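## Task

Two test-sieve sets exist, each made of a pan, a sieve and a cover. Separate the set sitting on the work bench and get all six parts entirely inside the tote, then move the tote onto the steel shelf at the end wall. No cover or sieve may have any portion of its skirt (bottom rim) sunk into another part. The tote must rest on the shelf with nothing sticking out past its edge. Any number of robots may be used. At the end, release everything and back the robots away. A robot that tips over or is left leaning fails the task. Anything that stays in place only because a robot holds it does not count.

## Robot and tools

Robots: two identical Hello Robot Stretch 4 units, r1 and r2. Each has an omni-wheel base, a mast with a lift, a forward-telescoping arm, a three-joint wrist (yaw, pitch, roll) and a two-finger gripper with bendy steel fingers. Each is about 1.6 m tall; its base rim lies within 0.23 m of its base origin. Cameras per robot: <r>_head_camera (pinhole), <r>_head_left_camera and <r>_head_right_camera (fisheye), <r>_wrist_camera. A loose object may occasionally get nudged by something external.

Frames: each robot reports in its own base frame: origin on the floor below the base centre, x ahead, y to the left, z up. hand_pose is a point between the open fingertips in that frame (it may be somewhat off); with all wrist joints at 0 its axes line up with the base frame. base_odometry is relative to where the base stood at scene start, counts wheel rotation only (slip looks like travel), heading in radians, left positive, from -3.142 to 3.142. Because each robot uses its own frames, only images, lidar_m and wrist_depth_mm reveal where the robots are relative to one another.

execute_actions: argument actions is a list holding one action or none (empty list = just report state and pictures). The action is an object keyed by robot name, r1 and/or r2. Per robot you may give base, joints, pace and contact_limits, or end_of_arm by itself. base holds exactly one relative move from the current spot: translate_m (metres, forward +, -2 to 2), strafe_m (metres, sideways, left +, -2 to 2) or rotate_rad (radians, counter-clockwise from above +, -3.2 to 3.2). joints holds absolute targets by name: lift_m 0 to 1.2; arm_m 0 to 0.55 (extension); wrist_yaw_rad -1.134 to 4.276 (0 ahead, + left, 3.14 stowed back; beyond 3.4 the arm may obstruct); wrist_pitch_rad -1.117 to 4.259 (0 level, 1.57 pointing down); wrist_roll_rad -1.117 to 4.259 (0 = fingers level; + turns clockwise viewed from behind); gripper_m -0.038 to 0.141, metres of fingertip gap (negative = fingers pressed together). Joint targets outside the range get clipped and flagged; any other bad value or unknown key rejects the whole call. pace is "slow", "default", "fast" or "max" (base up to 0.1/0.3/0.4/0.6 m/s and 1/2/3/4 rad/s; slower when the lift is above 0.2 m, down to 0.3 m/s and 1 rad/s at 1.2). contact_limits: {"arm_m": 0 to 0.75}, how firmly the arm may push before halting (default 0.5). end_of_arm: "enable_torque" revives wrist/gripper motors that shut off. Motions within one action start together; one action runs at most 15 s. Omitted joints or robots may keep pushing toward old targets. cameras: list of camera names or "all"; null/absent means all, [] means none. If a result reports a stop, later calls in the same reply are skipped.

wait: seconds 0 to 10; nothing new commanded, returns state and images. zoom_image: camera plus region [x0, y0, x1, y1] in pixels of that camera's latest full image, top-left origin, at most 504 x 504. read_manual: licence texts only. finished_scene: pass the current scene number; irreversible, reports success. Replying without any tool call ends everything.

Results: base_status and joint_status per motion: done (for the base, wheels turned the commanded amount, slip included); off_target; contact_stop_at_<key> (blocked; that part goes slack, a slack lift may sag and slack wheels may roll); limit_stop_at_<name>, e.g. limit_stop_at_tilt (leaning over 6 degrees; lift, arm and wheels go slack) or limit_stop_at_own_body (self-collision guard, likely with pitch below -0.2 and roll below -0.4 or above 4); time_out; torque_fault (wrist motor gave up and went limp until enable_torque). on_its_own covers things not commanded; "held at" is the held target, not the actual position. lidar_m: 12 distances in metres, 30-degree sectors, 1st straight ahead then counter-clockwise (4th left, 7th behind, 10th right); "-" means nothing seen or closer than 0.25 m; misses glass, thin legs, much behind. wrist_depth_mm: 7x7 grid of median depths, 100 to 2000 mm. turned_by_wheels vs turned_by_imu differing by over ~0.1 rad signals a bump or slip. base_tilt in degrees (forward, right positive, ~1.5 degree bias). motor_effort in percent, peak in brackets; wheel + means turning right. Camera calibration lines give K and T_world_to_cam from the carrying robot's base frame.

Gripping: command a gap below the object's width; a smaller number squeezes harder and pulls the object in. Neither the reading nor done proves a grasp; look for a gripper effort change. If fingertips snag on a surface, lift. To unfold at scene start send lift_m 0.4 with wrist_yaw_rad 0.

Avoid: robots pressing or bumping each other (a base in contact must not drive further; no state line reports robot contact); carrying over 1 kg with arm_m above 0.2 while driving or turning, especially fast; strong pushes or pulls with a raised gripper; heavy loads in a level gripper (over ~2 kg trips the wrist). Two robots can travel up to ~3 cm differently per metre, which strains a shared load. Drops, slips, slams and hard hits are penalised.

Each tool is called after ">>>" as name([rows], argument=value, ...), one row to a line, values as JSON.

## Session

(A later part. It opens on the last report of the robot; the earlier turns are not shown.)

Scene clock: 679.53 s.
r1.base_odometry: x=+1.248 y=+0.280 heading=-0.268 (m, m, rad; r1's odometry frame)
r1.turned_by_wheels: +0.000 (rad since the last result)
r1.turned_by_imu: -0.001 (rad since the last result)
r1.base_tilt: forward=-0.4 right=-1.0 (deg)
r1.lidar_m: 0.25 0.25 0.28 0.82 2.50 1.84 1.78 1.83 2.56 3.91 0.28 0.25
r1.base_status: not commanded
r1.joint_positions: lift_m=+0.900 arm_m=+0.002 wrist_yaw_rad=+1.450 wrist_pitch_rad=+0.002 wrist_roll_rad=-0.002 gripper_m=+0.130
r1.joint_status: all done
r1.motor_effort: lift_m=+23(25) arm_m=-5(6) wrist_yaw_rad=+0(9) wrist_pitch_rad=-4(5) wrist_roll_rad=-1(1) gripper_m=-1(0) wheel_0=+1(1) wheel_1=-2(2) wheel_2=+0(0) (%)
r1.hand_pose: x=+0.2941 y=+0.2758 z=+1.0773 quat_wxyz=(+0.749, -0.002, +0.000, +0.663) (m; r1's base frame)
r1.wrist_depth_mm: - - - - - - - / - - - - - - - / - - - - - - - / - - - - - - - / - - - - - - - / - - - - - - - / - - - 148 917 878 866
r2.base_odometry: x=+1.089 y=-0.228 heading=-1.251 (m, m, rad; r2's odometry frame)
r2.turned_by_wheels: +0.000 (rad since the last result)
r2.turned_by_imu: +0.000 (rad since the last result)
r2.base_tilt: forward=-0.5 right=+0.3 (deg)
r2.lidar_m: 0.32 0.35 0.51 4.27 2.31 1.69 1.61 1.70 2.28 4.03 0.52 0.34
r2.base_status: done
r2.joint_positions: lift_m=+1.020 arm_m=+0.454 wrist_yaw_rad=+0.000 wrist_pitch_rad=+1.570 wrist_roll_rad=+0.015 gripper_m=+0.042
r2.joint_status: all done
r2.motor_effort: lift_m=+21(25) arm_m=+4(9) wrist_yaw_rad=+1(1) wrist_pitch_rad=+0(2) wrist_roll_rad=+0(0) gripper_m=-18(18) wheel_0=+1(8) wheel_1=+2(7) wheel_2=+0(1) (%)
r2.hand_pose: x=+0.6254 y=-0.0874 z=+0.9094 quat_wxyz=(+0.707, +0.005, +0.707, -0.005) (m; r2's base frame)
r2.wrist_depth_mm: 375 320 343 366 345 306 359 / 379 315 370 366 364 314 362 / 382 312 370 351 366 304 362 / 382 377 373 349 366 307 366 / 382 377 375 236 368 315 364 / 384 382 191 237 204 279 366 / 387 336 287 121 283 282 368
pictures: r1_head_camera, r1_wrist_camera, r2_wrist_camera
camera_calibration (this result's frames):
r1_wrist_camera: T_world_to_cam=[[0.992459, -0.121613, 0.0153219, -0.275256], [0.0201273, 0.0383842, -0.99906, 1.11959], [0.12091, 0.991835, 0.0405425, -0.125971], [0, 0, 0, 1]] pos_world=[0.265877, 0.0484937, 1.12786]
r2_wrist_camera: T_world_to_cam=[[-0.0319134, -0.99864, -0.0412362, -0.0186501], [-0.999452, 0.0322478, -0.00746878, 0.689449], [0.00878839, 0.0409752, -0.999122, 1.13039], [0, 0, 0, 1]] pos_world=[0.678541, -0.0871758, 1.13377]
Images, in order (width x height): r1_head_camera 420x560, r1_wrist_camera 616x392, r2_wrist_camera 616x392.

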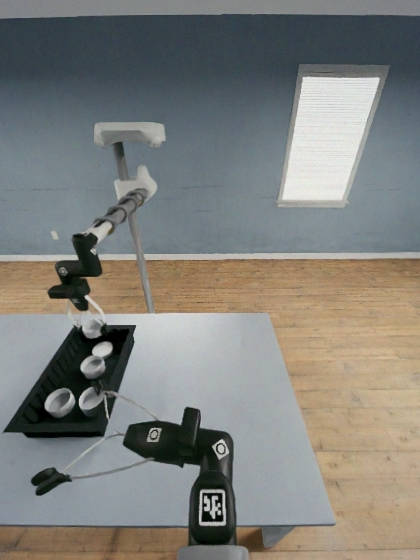

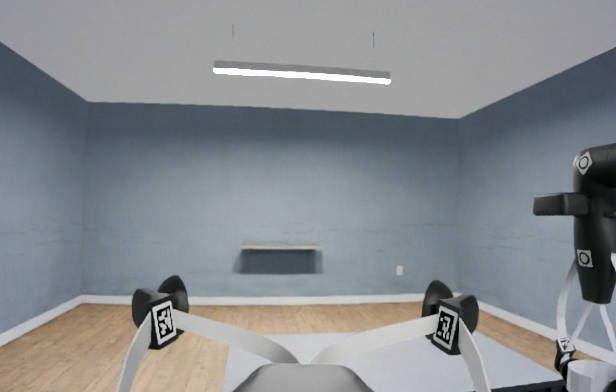

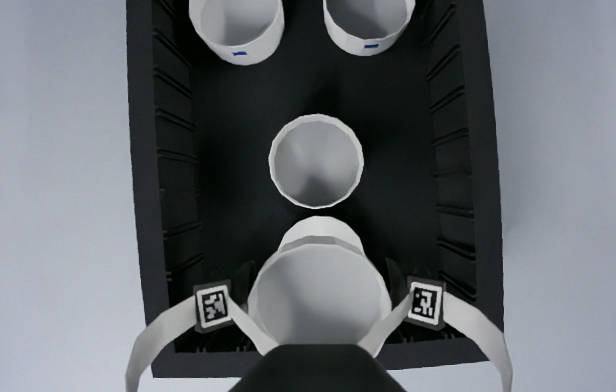

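>>> execute_actions([
  {"r2": {"joints": {"lift_m": 0.917}}},
], cameras=["r1_wrist_camera", "r2_wrist_camera"])

>>> zoom_image(camera="r1_wrist_camera", region=[200, 210, 360, 320])

>>> execute_actions([
  {"r2": {"joints": {"gripper_m": 0.092}, "pace": "slow"}},
], cameras=["r2_wrist_camera"])

>>> execute_actions([
  {"r2": {"joints": {"lift_m": 1.05}}},
], cameras=["r2_wrist_camera", "r1_head_camera"])

Scene clock: 687.13 s.
r1.base_odometry: x=+1.248 y=+0.280 heading=-0.268 (m, m, rad; r1's odometry frame)
r1.turned_by_wheels: +0.000 (rad since the last result)
r1.turned_by_imu: -0.001 (rad since the last result)
r1.base_tilt: forward=-0.4 right=-1.0 (deg)
r1.lidar_m: 0.25 0.25 0.29 0.79 2.54 1.87 1.72 1.87 2.55 3.92 0.27 0.25
r1.base_status: not commanded
r1.joint_positions: lift_m=+0.900 arm_m=+0.002 wrist_yaw_rad=+1.450 wrist_pitch_rad=+0.002 wrist_roll_rad=-0.002 gripper_m=+0.130
r1.joint_status: not commanded
r1.motor_effort: lift_m=+24(24) arm_m=-5(5) wrist_yaw_rad=-1(1) wrist_pitch_rad=-5(5) wrist_roll_rad=+1(1) gripper_m=+0(0) wheel_0=+1(1) wheel_1=-2(2) wheel_2=+0(0) (%)
r1.hand_pose: x=+0.2941 y=+0.2758 z=+1.0773 quat_wxyz=(+0.749, -0.002, +0.000, +0.663) (m; r1's base frame)
r1.wrist_depth_mm: - - - - - - - / - - - - - - - / - - - - - - - / - - - - - - - / - - - - - - - / - - - - - - - / - - - 148 917 854 -
r2.base_odometry: x=+1.089 y=-0.228 heading=-1.251 (m, m, rad; r2's odometry frame)
r2.turned_by_wheels: +0.000 (rad since the last result)
r2.turned_by_imu: -0.001 (rad since the last result)
r2.base_tilt: forward=-0.4 right=+0.3 (deg)
r2.lidar_m: 0.33 0.35 0.50 4.27 2.31 1.71 1.61 1.71 2.32 4.00 0.50 0.35
r2.base_status: not commanded
r2.joint_positions: lift_m=+0.917 arm_m=+0.454 wrist_yaw_rad=+0.000 wrist_pitch_rad=+1.570 wrist_roll_rad=+0.015 gripper_m=+0.042
r2.joint_status: all done
r2.motor_effort: lift_m=+13(16) arm_m=+4(4) wrist_yaw_rad=+1(1) wrist_pitch_rad=+0(1) wrist_roll_rad=+0(0) gripper_m=-17(17) wheel_0=+1(1) wheel_1=+2(1) wheel_2=-1(1) (%)
r2.hand_pose: x=+0.6254 y=-0.0874 z=+0.8070 quat_wxyz=(+0.707, +0.005, +0.707, -0.005) (m; r2's base frame)
r2.wrist_depth_mm: 181 250 265 264 262 234 - / 182 248 266 263 263 244 176 / 183 244 267 248 262 252 181 / 183 242 267 248 264 258 183 / 185 234 268 236 265 263 189 / 185 213 192 237 204 220 187 / 232 194 270 121 248 227 -
pictures: r1_wrist_camera, r2_wrist_camera
camera_calibration (this result's frames):
r1_wrist_camera: T_world_to_cam=[[0.992459, -0.121613, 0.0153218, -0.275255], [0.0201272, 0.0383843, -0.99906, 1.11959], [0.12091, 0.991835, 0.0405426, -0.125971], [0, 0, 0, 1]] pos_world=[0.265877, 0.0484937, 1.12786]
r2_wrist_camera: T_world_to_cam=[[-0.0319129, -0.99864, -0.0412362, -0.0228713], [-0.999452, 0.0322472, -0.00746878, 0.688689], [0.00878837, 0.0409752, -0.999122, 1.02812], [0, 0, 0, 1]] pos_world=[0.678546, -0.0871758, 1.03141]
Images, in order (width x height): r1_wrist_camera 616x392, r2_wrist_camera 616x392.

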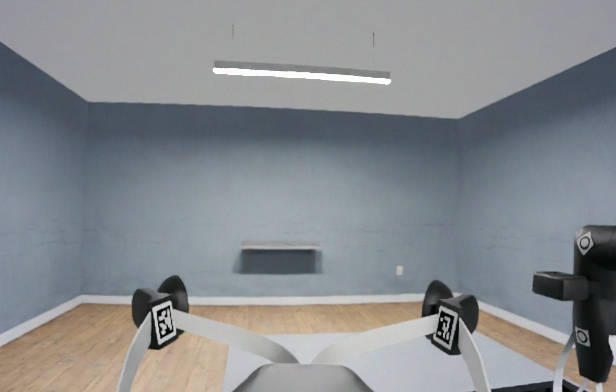

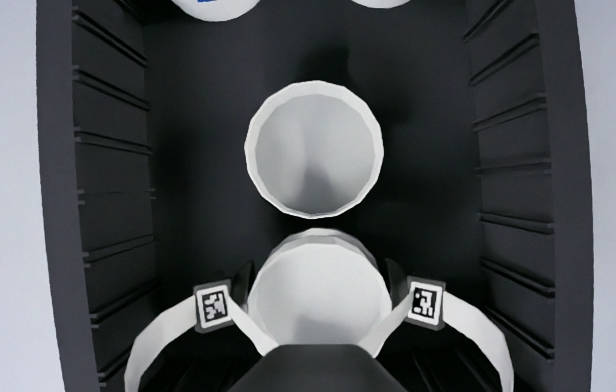

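Region (200, 210, 360, 320) of r1_wrist_camera's 616x392 image, scaled by 3.150; it fills the top 346 rows of this view, and the rest is white.

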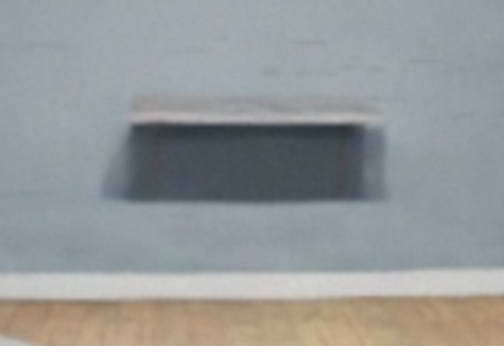

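Scene clock: 689.30 s.
r1.base_odometry: x=+1.248 y=+0.280 heading=-0.268 (m, m, rad; r1's odometry frame)
r1.turned_by_wheels: +0.000 (rad since the last result)
r1.turned_by_imu: +0.000 (rad since the last result)
r1.base_tilt: forward=-0.4 right=-1.0 (deg)
r1.lidar_m: 0.25 0.25 0.29 0.80 2.55 1.85 1.78 1.86 2.57 3.92 0.29 0.25
r1.base_status: not commanded
r1.joint_positions: lift_m=+0.900 arm_m=+0.002 wrist_yaw_rad=+1.450 wrist_pitch_rad=+0.002 wrist_roll_rad=-0.002 gripper_m=+0.130
r1.joint_status: not commanded
r1.motor_effort: lift_m=+24(24) arm_m=-5(5) wrist_yaw_rad=+0(1) wrist_pitch_rad=-6(4) wrist_roll_rad=+0(0) gripper_m=-1(1) wheel_0=+1(1) wheel_1=-2(2) wheel_2=+0(0) (%)
r1.hand_pose: x=+0.2941 y=+0.2758 z=+1.0773 quat_wxyz=(+0.749, -0.002, +0.000, +0.663) (m; r1's base frame)
r1.wrist_depth_mm: - - - - - - - / - - - - - - - / - - - - - - - / - - - - - - - / - - - - - - - / - - - - - - - / - - - 148 917 866 -
r2.base_odometry: x=+1.089 y=-0.228 heading=-1.251 (m, m, rad; r2's odometry frame)
r2.turned_by_wheels: +0.000 (rad since the last result)
r2.turned_by_imu: -0.001 (rad since the last result)
r2.base_tilt: forward=-0.5 right=+0.3 (deg)
r2.lidar_m: 0.32 0.36 0.51 4.23 2.32 1.68 1.59 1.69 2.31 4.06 0.52 0.39
r2.base_status: not commanded
r2.joint_positions: lift_m=+0.917 arm_m=+0.454 wrist_yaw_rad=+0.000 wrist_pitch_rad=+1.570 wrist_roll_rad=+0.015 gripper_m=+0.092
r2.joint_status: all done
r2.motor_effort: lift_m=+14(13) arm_m=+5(4) wrist_yaw_rad=+1(2) wrist_pitch_rad=-1(4) wrist_roll_rad=+0(0) gripper_m=-3(14) wheel_0=+1(1) wheel_1=+1(2) wheel_2=-1(0) (%)
r2.hand_pose: x=+0.6253 y=-0.0874 z=+0.8070 quat_wxyz=(+0.707, +0.005, +0.707, -0.005) (m; r2's base frame)
r2.wrist_depth_mm: 182 250 265 263 262 234 - / 182 249 266 264 262 243 177 / 183 245 267 248 263 252 181 / 184 242 267 249 264 258 183 / 185 235 268 243 265 263 189 / 185 227 202 244 213 227 186 / 232 195 270 120 249 227 -
pictures: r2_wrist_camera
camera_calibration (this result's frames):
r2_wrist_camera: T_world_to_cam=[[-0.0319249, -0.99864, -0.0412271, -0.0228737], [-0.999454, 0.0322475, -0.00718343, 0.68838], [0.00850312, 0.0409752, -0.999124, 1.0283], [0, 0, 0, 1]] pos_world=[0.67853, -0.0871758, 1.0314]
Images, in order (width x height): r2_wrist_camera 616x392.

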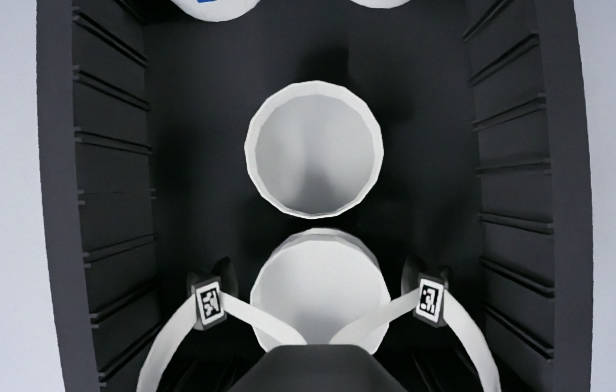

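Scene clock: 690.90 s.
r1.base_odometry: x=+1.248 y=+0.280 heading=-0.268 (m, m, rad; r1's odometry frame)
r1.turned_by_wheels: +0.000 (rad since the last result)
r1.turned_by_imu: +0.000 (rad since the last result)
r1.base_tilt: forward=-0.4 right=-1.0 (deg)
r1.lidar_m: 0.25 0.25 0.29 0.77 2.55 1.89 1.77 1.84 2.55 3.91 0.28 0.25
r1.base_status: not commanded
r1.joint_positions: lift_m=+0.900 arm_m=+0.002 wrist_yaw_rad=+1.450 wrist_pitch_rad=+0.002 wrist_roll_rad=-0.002 gripper_m=+0.130
r1.joint_status: not commanded
r1.motor_effort: lift_m=+24(24) arm_m=-5(5) wrist_yaw_rad=+0(1) wrist_pitch_rad=-5(6) wrist_roll_rad=-1(0) gripper_m=-1(2) wheel_0=+1(1) wheel_1=-2(2) wheel_2=+0(0) (%)
r1.hand_pose: x=+0.2941 y=+0.2758 z=+1.0773 quat_wxyz=(+0.749, -0.002, +0.000, +0.663) (m; r1's base frame)
r1.wrist_depth_mm: - - - - - - - / - - - - - - - / - - - - - - - / - - - - - - - / - - - - - - - / - - - - - - - / - - - 148 917 878 -
r2.base_odometry: x=+1.089 y=-0.228 heading=-1.251 (m, m, rad; r2's odometry frame)
r2.turned_by_wheels: +0.000 (rad since the last result)
r2.turned_by_imu: +0.000 (rad since the last result)
r2.base_tilt: forward=-0.5 right=+0.3 (deg)
r2.lidar_m: 0.34 0.35 0.51 4.25 2.29 1.70 1.58 1.68 2.29 4.02 0.53 0.35
r2.base_status: not commanded
r2.joint_positions: lift_m=+1.050 arm_m=+0.454 wrist_yaw_rad=+0.000 wrist_pitch_rad=+1.570 wrist_roll_rad=+0.015 gripper_m=+0.092
r2.joint_status: all done
r2.motor_effort: lift_m=+21(21) arm_m=+4(4) wrist_yaw_rad=+1(2) wrist_pitch_rad=-2(2) wrist_roll_rad=+1(0) gripper_m=+0(2) wheel_0=+1(1) wheel_1=+2(1) wheel_2=+0(1) (%)
r2.hand_pose: x=+0.6253 y=-0.0874 z=+0.9394 quat_wxyz=(+0.707, +0.005, +0.707, -0.005) (m; r2's base frame)
r2.wrist_depth_mm: 407 404 375 379 375 389 389 / 410 407 402 397 394 392 392 / 410 410 402 382 394 394 392 / 413 410 402 382 397 343 394 / 415 413 402 375 397 347 394 / 418 413 202 368 213 310 399 / 418 413 320 121 402 399 397
pictures: r1_head_camera, r2_wrist_camera
camera_calibration (this result's frames):
r2_wrist_camera: T_world_to_cam=[[-0.031925, -0.99864, -0.0412271, -0.0174162], [-0.999454, 0.0322476, -0.00718331, 0.689333], [0.00850301, 0.0409752, -0.999124, 1.16055], [0, 0, 0, 1]] pos_world=[0.678533, -0.0871758, 1.16377]
Images, in order (width x height): r1_head_camera 420x560, r2_wrist_camera 616x392.

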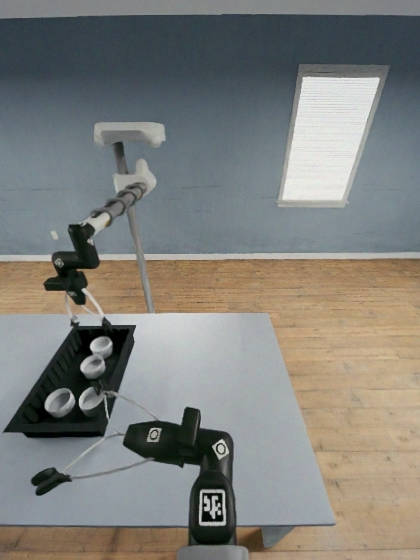

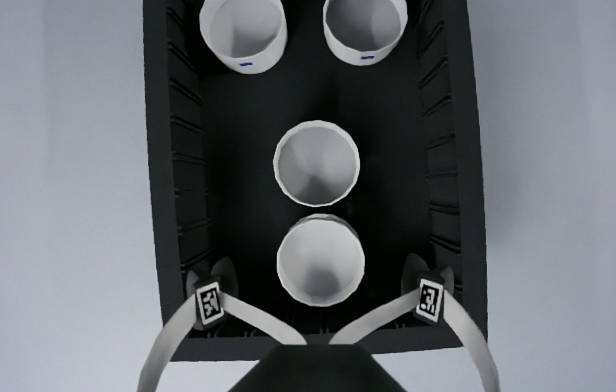

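>>> execute_actions([
  {"r1": {"base": {"translate_m": -0.07}, "joints": {"lift_m": 1.05, "wrist_yaw_rad": 3.14}}, "r2": {"base": {"translate_m": 0.1}, "joints": {"arm_m": 0.284, "wrist_roll_rad": 1.571, "gripper_m": 0.07}}},
], cameras=["r2_wrist_camera", "r2_head_camera"])

>>> execute_actions([
  {"r1": {"base": {"strafe_m": 0.386}, "joints": {"wrist_pitch_rad": 1.571, "wrist_roll_rad": 1.571, "gripper_m": 0.07, "arm_m": 0.29}}, "r2": {"joints": {"lift_m": 1.0}}},
], cameras=["r1_wrist_camera", "r2_wrist_camera", "r1_head_camera", "r2_head_camera"])

Scene clock: 784.97 s.
r1.base_odometry: x=+1.181 y=+0.298 heading=-0.268 (m, m, rad; r1's odometry frame)
r1.turned_by_wheels: +0.000 (rad since the last result)
r1.turned_by_imu: -0.001 (rad since the last result)
r1.base_tilt: forward=-0.4 right=-1.0 (deg)
r1.lidar_m: 0.25 0.26 0.37 1.10 2.40 1.80 1.70 1.78 2.43 3.90 0.39 0.27
r1.base_status: done
r1.joint_positions: lift_m=+1.050 arm_m=+0.002 wrist_yaw_rad=+3.140 wrist_pitch_rad=+0.002 wrist_roll_rad=-0.002 gripper_m=+0.130
r1.joint_status: all done
r1.motor_effort: lift_m=+24(25) arm_m=-5(5) wrist_yaw_rad=+1(5) wrist_pitch_rad=-5(4) wrist_roll_rad=+0(1) gripper_m=-3(1) wheel_0=-1(5) wheel_1=-2(6) wheel_2=+2(3) (%)
r1.hand_pose: x=-0.1159 y=+0.0880 z=+1.2273 quat_wxyz=(+0.001, -0.001, -0.001, +1.000) (m; r1's base frame)
r1.wrist_depth_mm: - 144 1756 1863 1808 1921 1863 / - 119 210 1756 1808 1863 1756 / - 122 165 1863 1808 1863 1863 / 112 141 210 1756 1756 1808 1863 / 226 1756 1756 1808 1808 1808 1808 / 1808 1756 1756 1756 1863 1808 1863 / 1756 1756 1708 148 1756 1863 1756
r2.base_odometry: x=+1.120 y=-0.323 heading=-1.251 (m, m, rad; r2's odometry frame)
r2.turned_by_wheels: +0.000 (rad since the last result)
r2.turned_by_imu: -0.001 (rad since the last result)
r2.base_tilt: forward=-0.4 right=+0.3 (deg)
r2.lidar_m: 0.25 0.25 0.36 4.27 2.45 1.79 1.71 1.78 2.45 4.02 0.36 0.26
r2.base_status: done
r2.joint_positions: lift_m=+1.050 arm_m=+0.285 wrist_yaw_rad=+0.000 wrist_pitch_rad=+1.570 wrist_roll_rad=+1.571 gripper_m=+0.070
r2.joint_status: all done
r2.motor_effort: lift_m=+21(21) arm_m=-4(3) wrist_yaw_rad=+2(2) wrist_pitch_rad=-2(1) wrist_roll_rad=+0(6) gripper_m=+0(3) wheel_0=+1(6) wheel_1=-1(2) wheel_2=+1(6) (%)
r2.hand_pose: x=+0.4559 y=-0.0874 z=+0.9394 quat_wxyz=(+0.500, +0.500, +0.500, -0.500) (m; r2's base frame)
r2.wrist_depth_mm: 407 404 402 402 397 778 1138 / 410 404 404 402 399 399 1160 / 340 373 402 402 399 399 1160 / 392 407 404 402 402 399 960 / 407 389 377 377 402 399 960 / 387 410 193 402 196 402 1182 / 379 379 382 120 402 404 1182
pictures: r2_head_camera, r2_wrist_camera
camera_calibration (this result's frames):
r2_wrist_camera: T_world_to_cam=[[-0.998976, 0.0172142, -0.0418411, 0.507402], [0.0175072, 0.999825, -0.00664682, 0.140485], [0.0417194, -0.00737254, -0.999102, 1.1426], [0, 0, 0, 1]] pos_world=[0.456754, -0.140771, 1.16374]
Images, in order (width x height): r2_head_camera 420x560, r2_wrist_camera 616x392.

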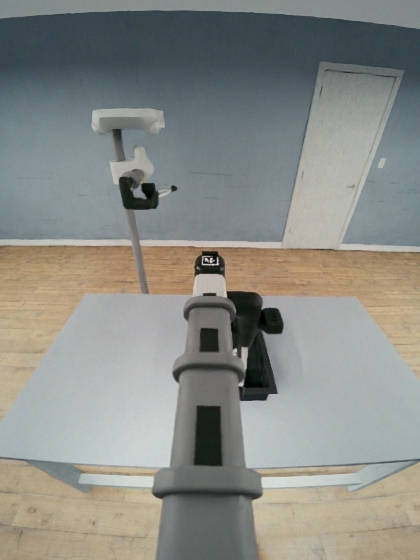

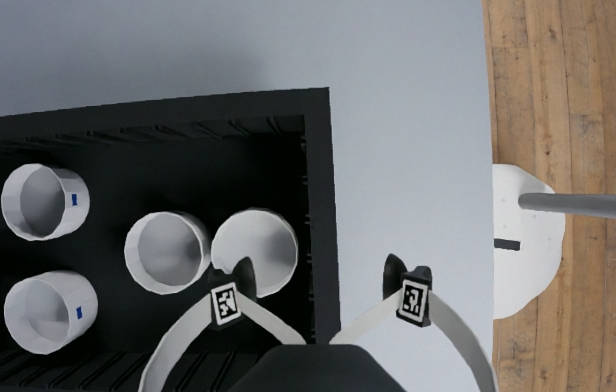

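Scene clock: 787.57 s.
r1.base_odometry: x=+1.283 y=+0.671 heading=-0.267 (m, m, rad; r1's odometry frame)
r1.turned_by_wheels: +0.000 (rad since the last result)
r1.turned_by_imu: +0.000 (rad since the last result)
r1.base_tilt: forward=-0.4 right=-1.0 (deg)
r1.lidar_m: 0.25 0.25 0.36 3.98 2.41 1.78 1.70 1.78 2.47 4.29 0.40 0.28
r1.base_status: done
r1.joint_positions: lift_m=+1.050 arm_m=+0.289 wrist_yaw_rad=+3.140 wrist_pitch_rad=+1.571 wrist_roll_rad=+1.571 gripper_m=+0.070
r1.joint_status: all done
r1.motor_effort: lift_m=+23(23) arm_m=+6(9) wrist_yaw_rad=+0(0) wrist_pitch_rad=+3(1) wrist_roll_rad=+1(3) gripper_m=-3(0) wheel_0=+0(11) wheel_1=+1(8) wheel_2=+0(3) (%)
r1.hand_pose: x=+0.4601 y=+0.0874 z=+0.9396 quat_wxyz=(+0.500, -0.500, +0.500, +0.500) (m; r1's base frame)
r1.wrist_depth_mm: 1182 1205 410 413 410 410 415 / 1160 1160 413 407 407 407 410 / 1138 1138 404 404 347 340 342 / 1160 946 404 402 384 402 402 / 1138 931 397 397 382 399 377 / 931 931 214 399 223 394 377 / 1118 946 397 143 370 392 392
r2.base_odometry: x=+1.120 y=-0.323 heading=-1.251 (m, m, rad; r2's odometry frame)
r2.turned_by_wheels: +0.000 (rad since the last result)
r2.turned_by_imu: -0.001 (rad since the last result)
r2.base_tilt: forward=-0.5 right=+0.3 (deg)
r2.lidar_m: 0.25 0.25 0.36 4.27 2.48 1.78 1.71 1.79 2.46 4.01 0.37 0.25
r2.base_status: not commanded
r2.joint_positions: lift_m=+1.000 arm_m=+0.285 wrist_yaw_rad=+0.000 wrist_pitch_rad=+1.570 wrist_roll_rad=+1.571 gripper_m=+0.070
r2.joint_status: all done
r2.motor_effort: lift_m=+13(22) arm_m=-4(5) wrist_yaw_rad=+1(2) wrist_pitch_rad=+1(0) wrist_roll_rad=+1(0) gripper_m=+1(2) wheel_0=+0(1) wheel_1=-1(1) wheel_2=+1(1) (%)
r2.hand_pose: x=+0.4559 y=-0.0874 z=+0.8901 quat_wxyz=(+0.500, +0.500, +0.500, -0.500) (m; r2's base frame)
r2.wrist_depth_mm: 357 355 353 351 349 347 1098 / 357 267 265 264 349 347 1118 / 340 353 351 325 349 349 1098 / 353 355 353 351 351 349 891 / 357 338 329 327 351 351 904 / 347 357 193 298 196 351 1098 / 362 357 355 120 353 351 1118
pictures: r1_head_camera, r1_wrist_camera, r2_head_camera, r2_wrist_camera
camera_calibration (this result's frames):
r1_wrist_camera: T_world_to_cam=[[0.99993, 0.0117949, 0.000799197, -0.462249], [0.0118184, -0.999005, -0.0430029, 0.182114], [0.000291186, 0.0430094, -0.999075, 1.16165], [0, 0, 0, 1]] pos_world=[0.459726, 0.137423, 1.16878]
r2_wrist_camera: T_world_to_cam=[[-0.998976, 0.0172175, -0.0418414, 0.505336], [0.0175105, 0.999825, -0.00664682, 0.140156], [0.0417196, -0.00737267, -0.999102, 1.0933], [0, 0, 0, 1]] pos_world=[0.456752, -0.140771, 1.1144]
Images, in order (width x height): r1_head_camera 420x560, r1_wrist_camera 616x392, r2_head_camera 420x560, r2_wrist_camera 616x392.

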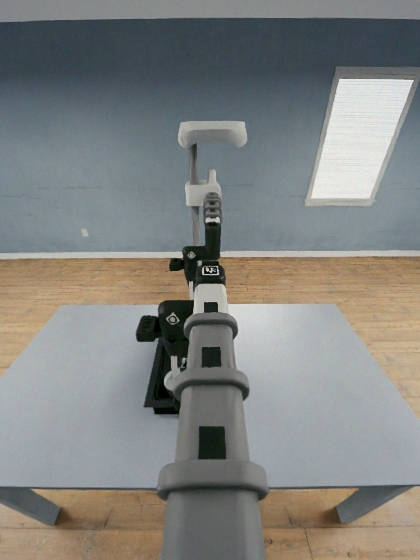

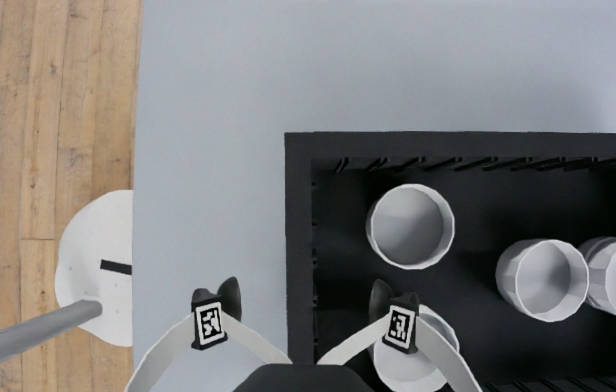

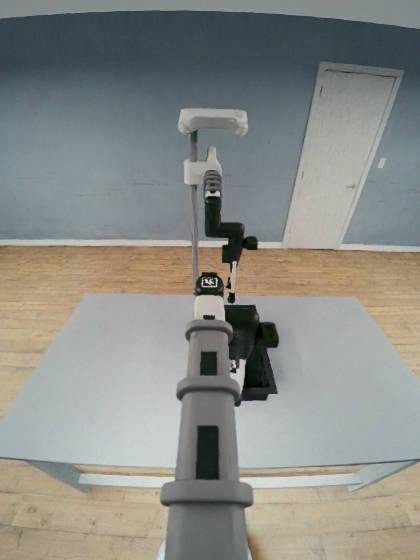

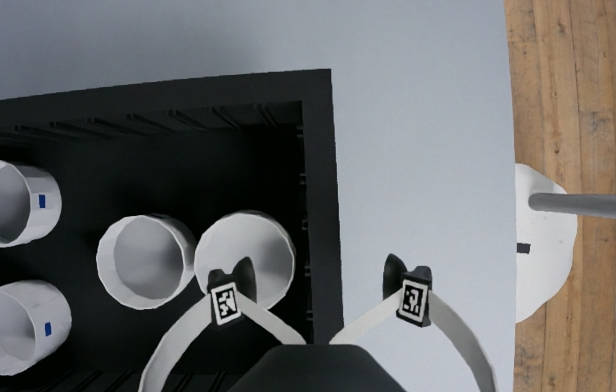

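>>> execute_actions([
  {"r1": {"base": {"strafe_m": -0.021}, "joints": {"arm_m": 0.286, "lift_m": 0.965, "gripper_m": 0.055}}, "r2": {"joints": {"lift_m": 0.96, "arm_m": 0.28, "gripper_m": 0.055}}},
], cameras=["r1_wrist_camera", "r2_wrist_camera", "r1_head_left_camera", "r2_head_right_camera"])

Scene clock: 842.33 s.
r1.base_odometry: x=+1.277 y=+0.650 heading=-0.267 (m, m, rad; r1's odometry frame)
r1.turned_by_wheels: +0.000 (rad since the last result)
r1.turned_by_imu: -0.001 (rad since the last result)
r1.base_tilt: forward=-0.4 right=-1.0 (deg)
r1.lidar_m: 0.25 0.27 0.39 4.01 2.39 1.79 1.68 1.79 2.48 4.30 0.39 0.26
r1.base_status: done
r1.joint_positions: lift_m=+0.965 arm_m=+0.287 wrist_yaw_rad=+3.140 wrist_pitch_rad=+1.571 wrist_roll_rad=+1.571 gripper_m=+0.055
r1.joint_status: all done
r1.motor_effort: lift_m=+19(22) arm_m=-5(4) wrist_yaw_rad=+0(1) wrist_pitch_rad=+2(4) wrist_roll_rad=+1(2) gripper_m=-3(5) wheel_0=+0(9) wheel_1=+1(6) wheel_2=+0(2) (%)
r1.hand_pose: x=+0.4580 y=+0.0874 z=+0.8549 quat_wxyz=(+0.500, -0.500, +0.500, +0.500) (m; r1's base frame)
r1.wrist_depth_mm: 1078 327 327 324 325 325 325 / 1098 324 322 235 235 234 235 / 1078 322 320 271 310 307 317 / 1060 319 319 317 298 300 317 / 854 317 317 312 312 312 312 / 842 315 213 283 213 314 312 / 1060 312 310 144 285 286 310
r2.base_odometry: x=+1.120 y=-0.323 heading=-1.251 (m, m, rad; r2's odometry frame)
r2.turned_by_wheels: +0.000 (rad since the last result)
r2.turned_by_imu: -0.001 (rad since the last result)
r2.base_tilt: forward=-0.4 right=+0.3 (deg)
r2.lidar_m: 0.25 0.25 0.35 4.25 2.46 1.76 1.69 1.79 2.46 4.00 0.40 0.27
r2.base_status: not commanded
r2.joint_positions: lift_m=+0.960 arm_m=+0.281 wrist_yaw_rad=+0.000 wrist_pitch_rad=+1.570 wrist_roll_rad=+1.571 gripper_m=+0.055
r2.joint_status: all done
r2.motor_effort: lift_m=+13(10) arm_m=-4(5) wrist_yaw_rad=+1(1) wrist_pitch_rad=-2(2) wrist_roll_rad=+1(1) gripper_m=-5(11) wheel_0=+1(1) wheel_1=-1(1) wheel_2=+1(1) (%)
r2.hand_pose: x=+0.4518 y=-0.0874 z=+0.8501 quat_wxyz=(+0.500, +0.500, +0.500, -0.500) (m; r2's base frame)
r2.wrist_depth_mm: 317 315 314 310 310 307 1060 / 228 226 224 224 310 307 1060 / 314 314 312 310 310 309 1078 / 317 314 314 310 310 310 842 / 317 297 289 257 312 310 854 / 319 298 200 224 192 310 960 / 319 317 317 120 314 310 1098
pictures: r1_head_left_camera, r1_wrist_camera, r2_head_right_camera, r2_wrist_camera
camera_calibration (this result's frames):
r1_wrist_camera: T_world_to_cam=[[0.99993, 0.0118383, 0.000816838, -0.460123], [0.0118625, -0.999005, -0.0430027, 0.178477], [0.000306946, 0.0430094, -0.999075, 1.07705], [0, 0, 0, 1]] pos_world=[0.457643, 0.137423, 1.0841]
r2_wrist_camera: T_world_to_cam=[[-0.998975, 0.0172259, -0.0418551, 0.499661], [0.017519, 0.999824, -0.00664657, 0.139956], [0.0417332, -0.00737302, -0.999102, 1.05349], [0, 0, 0, 1]] pos_world=[0.452732, -0.140771, 1.07439]
Images, in order (width x height): r1_head_left_camera 420x672, r1_wrist_camera 616x392, r2_head_right_camera 420x672, r2_wrist_camera 616x392.

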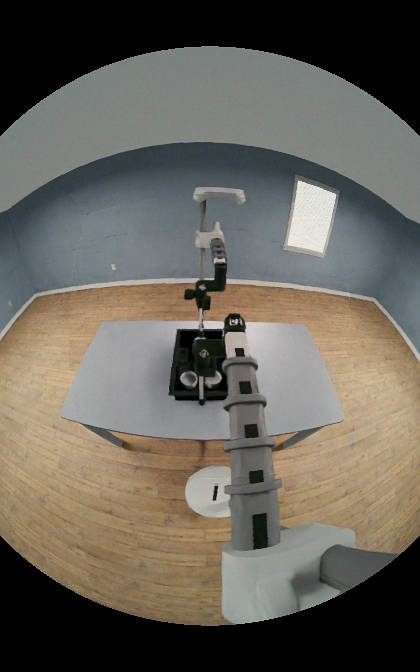

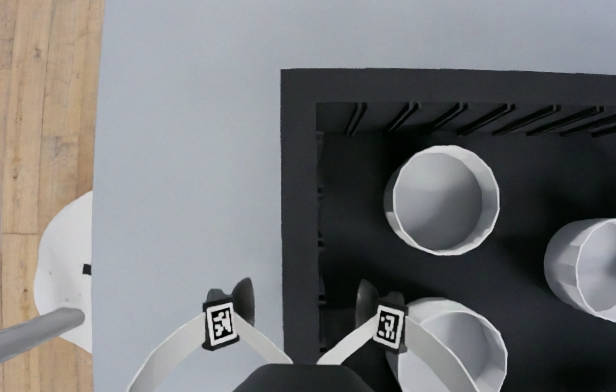

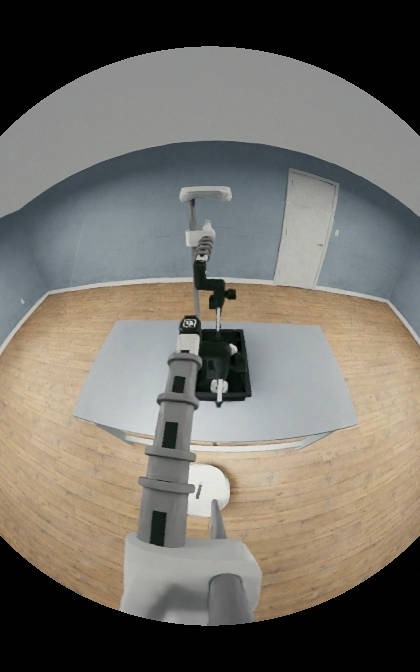

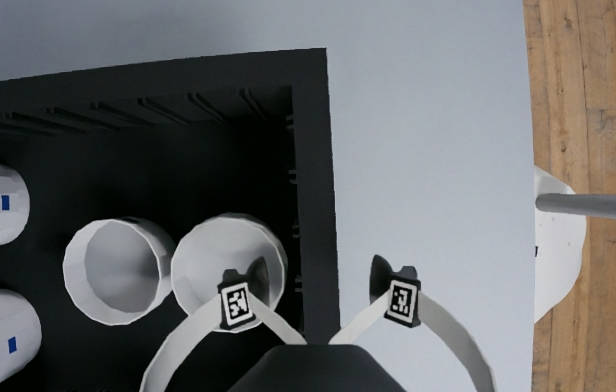

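>>> execute_actions([
  {"r1": {"joints": {"gripper_m": -0.012}}, "r2": {"joints": {"lift_m": 0.957, "gripper_m": -0.012}}},
], cameras=["r1_wrist_camera", "r2_wrist_camera", "r1_head_left_camera", "r2_head_right_camera"])

>>> zoom_image(camera="r1_head_left_camera", region=[150, 310, 270, 420])

>>> zoom_image(camera="r2_head_right_camera", region=[160, 310, 280, 420])

Scene clock: 851.73 s.
r1.base_odometry: x=+1.277 y=+0.650 heading=-0.267 (m, m, rad; r1's odometry frame)
r1.turned_by_wheels: +0.000 (rad since the last result)
r1.turned_by_imu: -0.001 (rad since the last result)
r1.base_tilt: forward=-0.4 right=-1.0 (deg)
r1.lidar_m: 0.25 0.26 0.39 4.01 2.40 1.77 1.68 1.78 2.45 4.28 0.37 0.25
r1.base_status: not commanded
r1.joint_positions: lift_m=+0.965 arm_m=+0.287 wrist_yaw_rad=+3.140 wrist_pitch_rad=+1.572 wrist_roll_rad=+1.571 gripper_m=-0.011
r1.joint_status: all done
r1.motor_effort: lift_m=+20(21) arm_m=-5(5) wrist_yaw_rad=+0(0) wrist_pitch_rad=+1(0) wrist_roll_rad=+1(2) gripper_m=-24(26) wheel_0=+0(0) wheel_1=+1(1) wheel_2=+0(0) (%)
r1.hand_pose: x=+0.4582 y=+0.0874 z=+0.8548 quat_wxyz=(+0.501, -0.500, +0.500, +0.499) (m; r1's base frame)
r1.wrist_depth_mm: 1078 325 324 325 325 327 325 / 1078 322 324 229 227 227 228 / 1060 319 319 263 307 307 309 / 1060 317 315 310 293 291 310 / 854 315 317 309 307 306 306 / 842 312 217 220 282 306 306 / 1042 310 307 178 229 270 303
r2.base_odometry: x=+1.120 y=-0.323 heading=-1.251 (m, m, rad; r2's odometry frame)
r2.turned_by_wheels: +0.000 (rad since the last result)
r2.turned_by_imu: -0.001 (rad since the last result)
r2.base_tilt: forward=-0.5 right=+0.4 (deg)
r2.lidar_m: 0.25 0.25 0.36 4.27 2.44 1.77 1.70 1.77 2.46 4.03 0.37 0.27
r2.base_status: not commanded
r2.joint_positions: lift_m=+0.957 arm_m=+0.281 wrist_yaw_rad=+0.000 wrist_pitch_rad=+1.569 wrist_roll_rad=+1.571 gripper_m=-0.011
r2.joint_status: all done
r2.motor_effort: lift_m=+15(16) arm_m=-4(4) wrist_yaw_rad=+0(1) wrist_pitch_rad=+1(3) wrist_roll_rad=+1(1) gripper_m=-17(22) wheel_0=+1(1) wheel_1=-1(1) wheel_2=+1(1) (%)
r2.hand_pose: x=+0.4522 y=-0.0874 z=+0.8469 quat_wxyz=(+0.500, +0.500, +0.500, -0.500) (m; r2's base frame)
r2.wrist_depth_mm: 312 310 309 307 306 303 1060 / 216 215 213 211 306 304 1060 / 304 301 300 212 306 304 1078 / 306 303 301 300 306 304 809 / 306 286 276 212 309 306 854 / 307 286 185 212 183 306 866 / 309 304 303 120 309 307 1078
pictures: r1_head_left_camera, r1_wrist_camera, r2_head_right_camera, r2_wrist_camera
camera_calibration (this result's frames):
r1_wrist_camera: T_world_to_cam=[[0.999931, 0.0116929, 0.0014772, -0.460855], [0.0117456, -0.999006, -0.0429938, 0.178514], [0.000973008, 0.0430082, -0.999074, 1.0766], [0, 0, 0, 1]] pos_world=[0.457679, 0.137423, 1.08396]
r2_wrist_camera: T_world_to_cam=[[-0.998931, 0.0170759, -0.0429542, 0.500755], [0.0173762, 0.999827, -0.00662731, 0.139978], [0.0428336, -0.00736661, -0.999055, 1.04981], [0, 0, 0, 1]] pos_world=[0.452821, -0.140771, 1.07125]
Images, in order (width x height): r1_head_left_camera 420x672, r1_wrist_camera 616x392, r2_head_right_camera 420x672, r2_wrist_camera 616x392.

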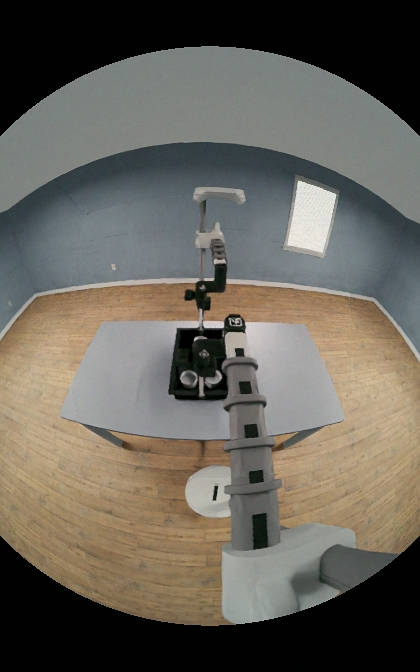

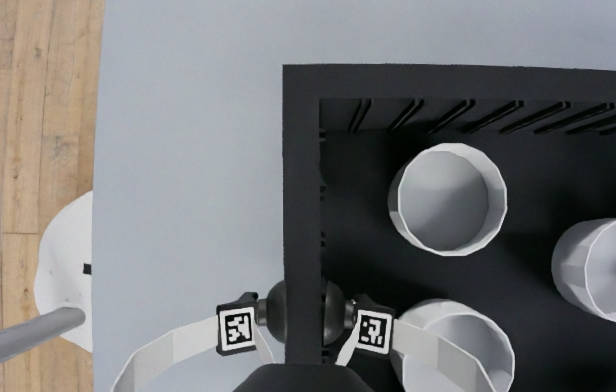

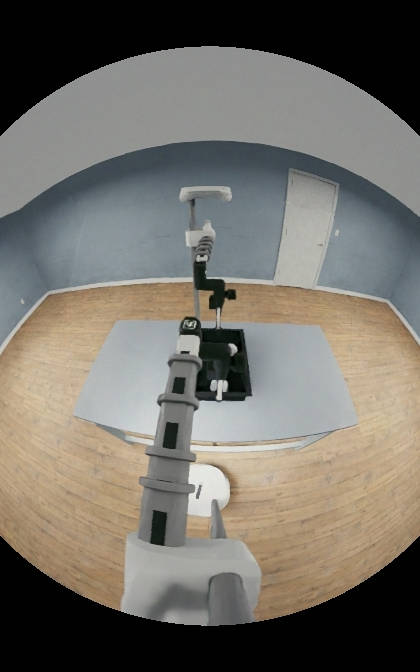

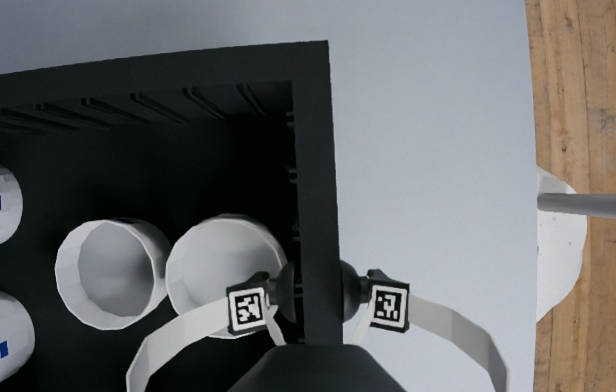

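Region (150, 310, 270, 420) of r1_head_left_camera's 420x672 image, scaled by 4.200, with more detail than that image has; it fills the top 462 rows of this view, and the rest is white.

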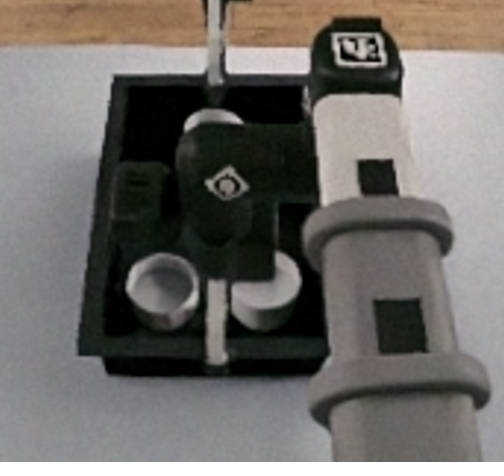

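Region (160, 310, 280, 420) of r2_head_right_camera's 420x672 image, scaled by 4.200, with more detail than that image has; it fills the top 462 rows of this view, and the rest is white.

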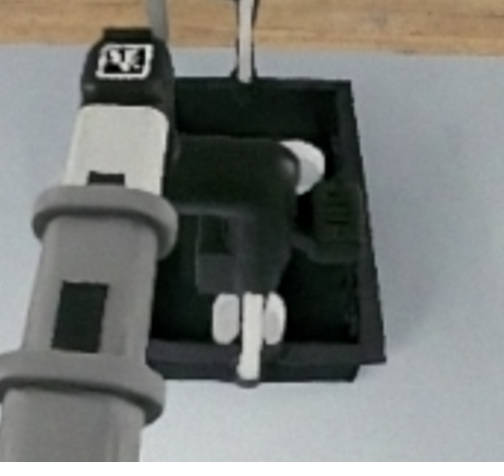

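>>> execute_actions([
  {"r1": {"joints": {"lift_m": 1.015}, "pace": "slow"}, "r2": {"joints": {"lift_m": 1.007}, "pace": "slow"}},
], cameras=["r1_wrist_camera", "r2_wrist_camera"])

Scene clock: 863.17 s.
r1.base_odometry: x=+1.277 y=+0.650 heading=-0.267 (m, m, rad; r1's odometry frame)
r1.turned_by_wheels: +0.000 (rad since the last result)
r1.turned_by_imu: -0.001 (rad since the last result)
r1.base_tilt: forward=-0.4 right=-1.0 (deg)
r1.lidar_m: 0.25 0.27 0.37 4.03 2.41 1.76 1.70 1.79 2.44 4.28 0.37 0.27
r1.base_status: not commanded
r1.joint_positions: lift_m=+1.015 arm_m=+0.287 wrist_yaw_rad=+3.140 wrist_pitch_rad=+1.572 wrist_roll_rad=+1.571 gripper_m=-0.011
r1.joint_status: all done
r1.motor_effort: lift_m=+26(26) arm_m=-5(5) wrist_yaw_rad=-1(0) wrist_pitch_rad=+0(0) wrist_roll_rad=+1(0) gripper_m=-24(24) wheel_0=+0(0) wheel_1=+1(1) wheel_2=+0(0) (%)
r1.hand_pose: x=+0.4582 y=+0.0874 z=+0.9043 quat_wxyz=(+0.501, -0.500, +0.500, +0.499) (m; r1's base frame)
r1.wrist_depth_mm: 1138 375 370 373 373 375 373 / 1138 370 370 229 228 228 227 / 1098 370 368 260 309 307 312 / 1098 368 366 309 291 291 307 / 904 364 366 306 307 304 304 / 891 364 218 220 282 304 304 / 1060 357 357 178 229 270 301
r2.base_odometry: x=+1.120 y=-0.323 heading=-1.251 (m, m, rad; r2's odometry frame)
r2.turned_by_wheels: +0.000 (rad since the last result)
r2.turned_by_imu: -0.001 (rad since the last result)
r2.base_tilt: forward=-0.5 right=+0.3 (deg)
r2.lidar_m: 0.25 0.25 0.36 4.27 2.47 1.78 1.69 1.79 2.45 4.02 0.36 0.25
r2.base_status: not commanded
r2.joint_positions: lift_m=+1.007 arm_m=+0.281 wrist_yaw_rad=+0.000 wrist_pitch_rad=+1.569 wrist_roll_rad=+1.571 gripper_m=-0.011
r2.joint_status: all done
r2.motor_effort: lift_m=+24(26) arm_m=-4(4) wrist_yaw_rad=+0(1) wrist_pitch_rad=+2(2) wrist_roll_rad=+0(1) gripper_m=-17(21) wheel_0=+1(1) wheel_1=-1(1) wheel_2=+1(1) (%)
r2.hand_pose: x=+0.4522 y=-0.0874 z=+0.8962 quat_wxyz=(+0.500, +0.500, +0.500, -0.500) (m; r2's base frame)
r2.wrist_depth_mm: 362 362 357 355 355 351 1098 / 216 214 213 211 355 355 1098 / 304 303 298 298 355 353 1118 / 304 303 301 300 355 355 904 / 306 286 277 213 355 355 904 / 307 286 186 213 184 357 1118 / 307 304 301 120 359 357 1138
pictures: r1_wrist_camera, r2_wrist_camera
camera_calibration (this result's frames):
r1_wrist_camera: T_world_to_cam=[[0.999931, 0.0116929, 0.00139447, -0.460828], [0.011742, -0.999006, -0.042995, 0.180647], [0.000890354, 0.0430083, -0.999074, 1.12612], [0, 0, 0, 1]] pos_world=[0.457672, 0.137423, 1.13349]
r2_wrist_camera: T_world_to_cam=[[-0.998931, 0.0170711, -0.0429525, 0.50287], [0.0173714, 0.999827, -0.00662734, 0.140307], [0.042832, -0.0073664, -0.999055, 1.09908], [0, 0, 0, 1]] pos_world=[0.45282, -0.140771, 1.12057]
Images, in order (width x height): r1_wrist_camera 616x392, r2_wrist_camera 616x392.

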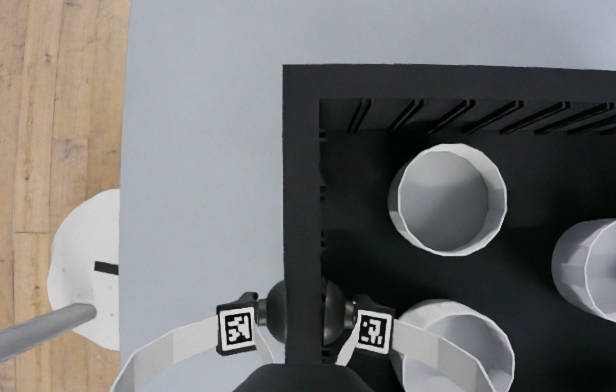

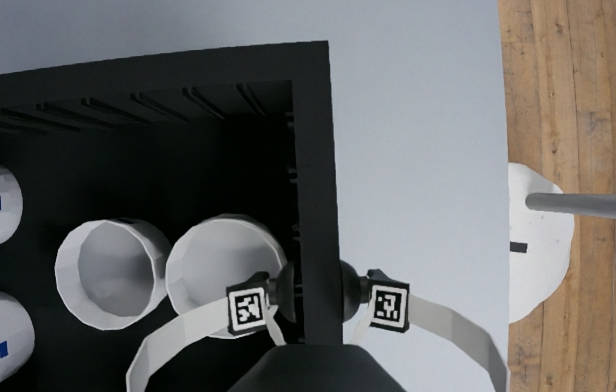

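>>> execute_actions([
  {"r1": {"base": {"strafe_m": 0.6}}, "r2": {"base": {"strafe_m": -0.6}}},
], cameras=["r1_wrist_camera", "r2_wrist_camera", "r1_head_left_camera"])

Scene clock: 871.53 s.
r1.base_odometry: x=+1.436 y=+1.229 heading=-0.267 (m, m, rad; r1's odometry frame)
r1.turned_by_wheels: +0.000 (rad since the last result)
r1.turned_by_imu: +0.000 (rad since the last result)
r1.base_tilt: forward=-0.4 right=-1.0 (deg)
r1.lidar_m: 0.25 0.27 3.55 3.40 2.47 1.76 1.70 1.80 2.41 1.04 0.40 0.27
r1.base_status: done
r1.joint_positions: lift_m=+1.015 arm_m=+0.287 wrist_yaw_rad=+3.139 wrist_pitch_rad=+1.574 wrist_roll_rad=+1.571 gripper_m=-0.011
r1.joint_status: not commanded
r1.motor_effort: lift_m=+25(26) arm_m=-5(5) wrist_yaw_rad=+1(1) wrist_pitch_rad=-5(4) wrist_roll_rad=+0(0) gripper_m=-24(24) wheel_0=+1(10) wheel_1=+1(10) wheel_2=+0(1) (%)
r1.hand_pose: x=+0.4588 y=+0.0874 z=+0.9044 quat_wxyz=(+0.501, -0.500, +0.500, +0.499) (m; r1's base frame)
r1.wrist_depth_mm: 1160 1138 1138 1138 1160 1118 1138 / 1118 1160 1118 228 227 228 228 / 1118 370 370 309 312 307 310 / 1118 366 366 309 294 291 310 / 904 366 366 307 309 307 306 / 891 359 212 220 276 304 306 / 1078 357 355 176 230 264 301
r2.base_odometry: x=+0.551 y=-0.512 heading=-1.251 (m, m, rad; r2's odometry frame)
r2.turned_by_wheels: +0.000 (rad since the last result)
r2.turned_by_imu: -0.001 (rad since the last result)
r2.base_tilt: forward=-0.4 right=+0.3 (deg)
r2.lidar_m: 0.25 0.26 0.38 1.04 2.46 1.77 1.68 1.78 2.45 3.42 3.52 0.26
r2.base_status: done
r2.joint_positions: lift_m=+1.007 arm_m=+0.281 wrist_yaw_rad=+0.001 wrist_pitch_rad=+1.567 wrist_roll_rad=+1.571 gripper_m=-0.011
r2.joint_status: not commanded
r2.motor_effort: lift_m=+22(23) arm_m=-4(4) wrist_yaw_rad=-2(1) wrist_pitch_rad=+7(8) wrist_roll_rad=+1(0) gripper_m=-17(21) wheel_0=-1(8) wheel_1=+1(8) wheel_2=+1(2) (%)
r2.hand_pose: x=+0.4528 y=-0.0874 z=+0.8963 quat_wxyz=(+0.501, +0.501, +0.499, -0.499) (m; r2's base frame)
r2.wrist_depth_mm: 1160 1138 1138 1160 1138 1118 1098 / 216 214 213 211 1118 1138 1118 / 304 301 301 298 355 353 1118 / 306 303 301 298 357 355 891 / 304 286 278 212 357 355 904 / 309 286 186 213 185 357 1118 / 309 306 303 120 359 357 1118
pictures: r1_head_left_camera, r1_wrist_camera, r2_wrist_camera
camera_calibration (this result's frames):
r1_wrist_camera: T_world_to_cam=[[0.999932, 0.0111751, 0.00341751, -0.463234], [0.0113117, -0.999012, -0.0429678, 0.180815], [0.00293396, 0.0430035, -0.999071, 1.12527], [0, 0, 0, 1]] pos_world=[0.457856, 0.137423, 1.13358]
r2_wrist_camera: T_world_to_cam=[[-0.998862, 0.0162852, -0.0448255, 0.505058], [0.016597, 0.999841, -0.00659449, 0.140618], [0.044711, -0.00733096, -0.998973, 1.09822], [0, 0, 0, 1]] pos_world=[0.453047, -0.14077, 1.12066]
Images, in order (width x height): r1_head_left_camera 420x672, r1_wrist_camera 616x392, r2_wrist_camera 616x392.

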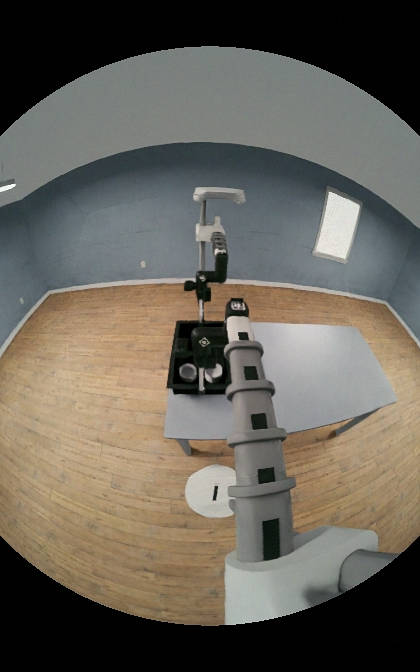

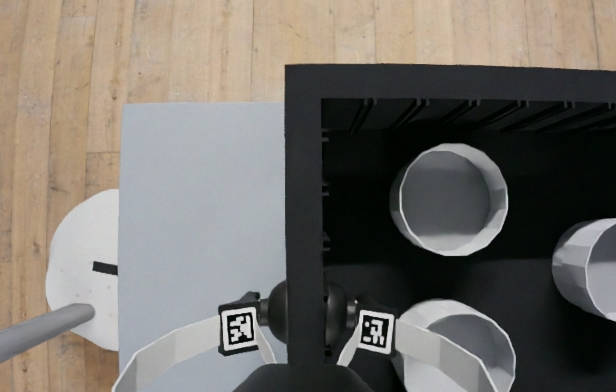

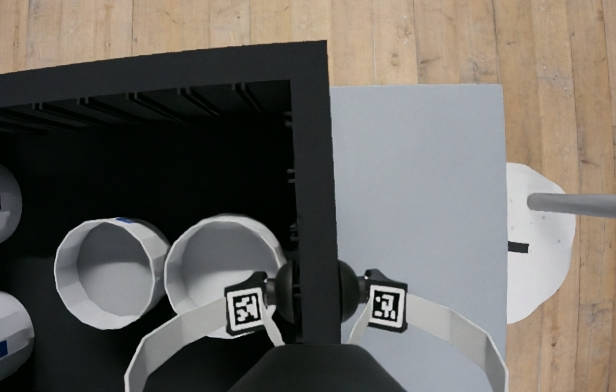

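>>> execute_actions([
  {"r1": {"base": {"strafe_m": 1.0}}, "r2": {"base": {"strafe_m": -1.0}, "joints": {"arm_m": 0.289}}},
], cameras=["r1_wrist_camera", "r2_wrist_camera", "r1_head_left_camera"])

Scene clock: 883.67 s.
r1.base_odometry: x=+1.700 y=+2.194 heading=-0.267 (m, m, rad; r1's odometry frame)
r1.turned_by_wheels: +0.000 (rad since the last result)
r1.turned_by_imu: +0.000 (rad since the last result)
r1.base_tilt: forward=-0.3 right=-1.0 (deg)
r1.lidar_m: 0.43 0.47 2.50 2.42 2.43 1.78 1.66 1.73 2.45 1.12 0.81 1.05
r1.base_status: done
r1.joint_positions: lift_m=+1.015 arm_m=+0.287 wrist_yaw_rad=+3.139 wrist_pitch_rad=+1.574 wrist_roll_rad=+1.571 gripper_m=-0.011
r1.joint_status: not commanded
r1.motor_effort: lift_m=+24(24) arm_m=-5(5) wrist_yaw_rad=+1(1) wrist_pitch_rad=-7(7) wrist_roll_rad=+1(1) gripper_m=-24(24) wheel_0=+0(10) wheel_1=+0(12) wheel_2=+0(3) (%)
r1.hand_pose: x=+0.4590 y=+0.0874 z=+0.9044 quat_wxyz=(+0.501, -0.500, +0.500, +0.499) (m; r1's base frame)
r1.wrist_depth_mm: 1118 1138 1138 1118 1118 1138 1160 / 1118 1138 1138 228 227 227 228 / 1118 1098 1118 307 310 297 309 / 1118 904 1118 309 294 291 309 / 891 891 1118 307 307 307 306 / 904 891 891 221 277 303 304 / 1098 891 1078 177 229 273 304
r2.base_odometry: x=-0.399 y=-0.827 heading=-1.251 (m, m, rad; r2's odometry frame)
r2.turned_by_wheels: +0.000 (rad since the last result)
r2.turned_by_imu: -0.002 (rad since the last result)
r2.base_tilt: forward=-0.4 right=+0.4 (deg)
r2.lidar_m: 0.43 1.05 0.79 1.04 2.46 1.77 1.70 1.77 2.47 2.43 2.50 0.47
r2.base_status: done
r2.joint_positions: lift_m=+1.007 arm_m=+0.288 wrist_yaw_rad=+0.001 wrist_pitch_rad=+1.567 wrist_roll_rad=+1.571 gripper_m=-0.011
r2.joint_status: all done
r2.motor_effort: lift_m=+23(22) arm_m=+4(5) wrist_yaw_rad=-2(2) wrist_pitch_rad=+10(9) wrist_roll_rad=+1(0) gripper_m=-21(17) wheel_0=-1(7) wheel_1=+0(10) wheel_2=+1(2) (%)
r2.hand_pose: x=+0.4605 y=-0.0874 z=+0.8963 quat_wxyz=(+0.501, +0.501, +0.499, -0.499) (m; r2's base frame)
r2.wrist_depth_mm: 1160 1138 1118 1138 1138 1098 1098 / 216 215 213 211 1138 1138 1138 / 304 303 300 297 1138 1118 1118 / 306 303 300 300 1138 917 891 / 307 287 278 213 1138 904 904 / 307 287 186 213 186 904 1138 / 309 306 303 160 1138 1138 1118
pictures: r1_head_left_camera, r1_wrist_camera, r2_wrist_camera
camera_calibration (this result's frames):
r1_wrist_camera: T_world_to_cam=[[0.999932, 0.0109441, 0.004034, -0.463934], [0.0111074, -0.999015, -0.0429595, 0.1809], [0.00355987, 0.0430014, -0.999069, 1.12501], [0, 0, 0, 1]] pos_world=[0.457888, 0.137423, 1.1336]
r2_wrist_camera: T_world_to_cam=[[-0.998841, 0.0161303, -0.0453456, 0.51325], [0.0164455, 0.999843, -0.00658536, 0.140551], [0.0452323, -0.00732346, -0.99895, 1.09763], [0, 0, 0, 1]] pos_world=[0.460695, -0.14077, 1.12068]
Images, in order (width x height): r1_head_left_camera 420x672, r1_wrist_camera 616x392, r2_wrist_camera 616x392.

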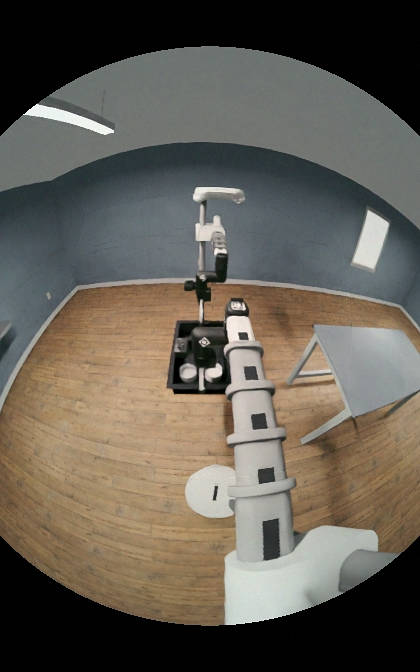

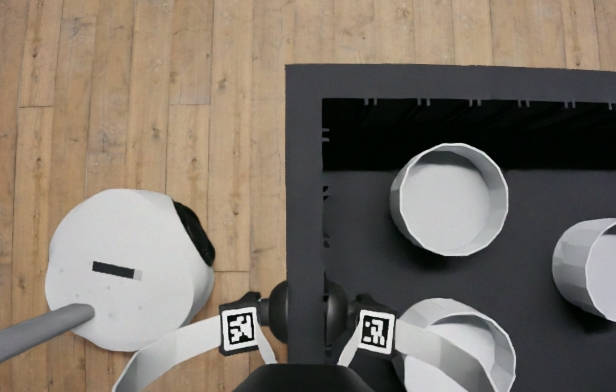

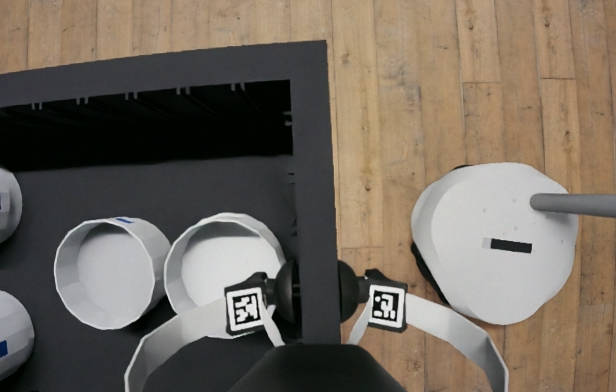

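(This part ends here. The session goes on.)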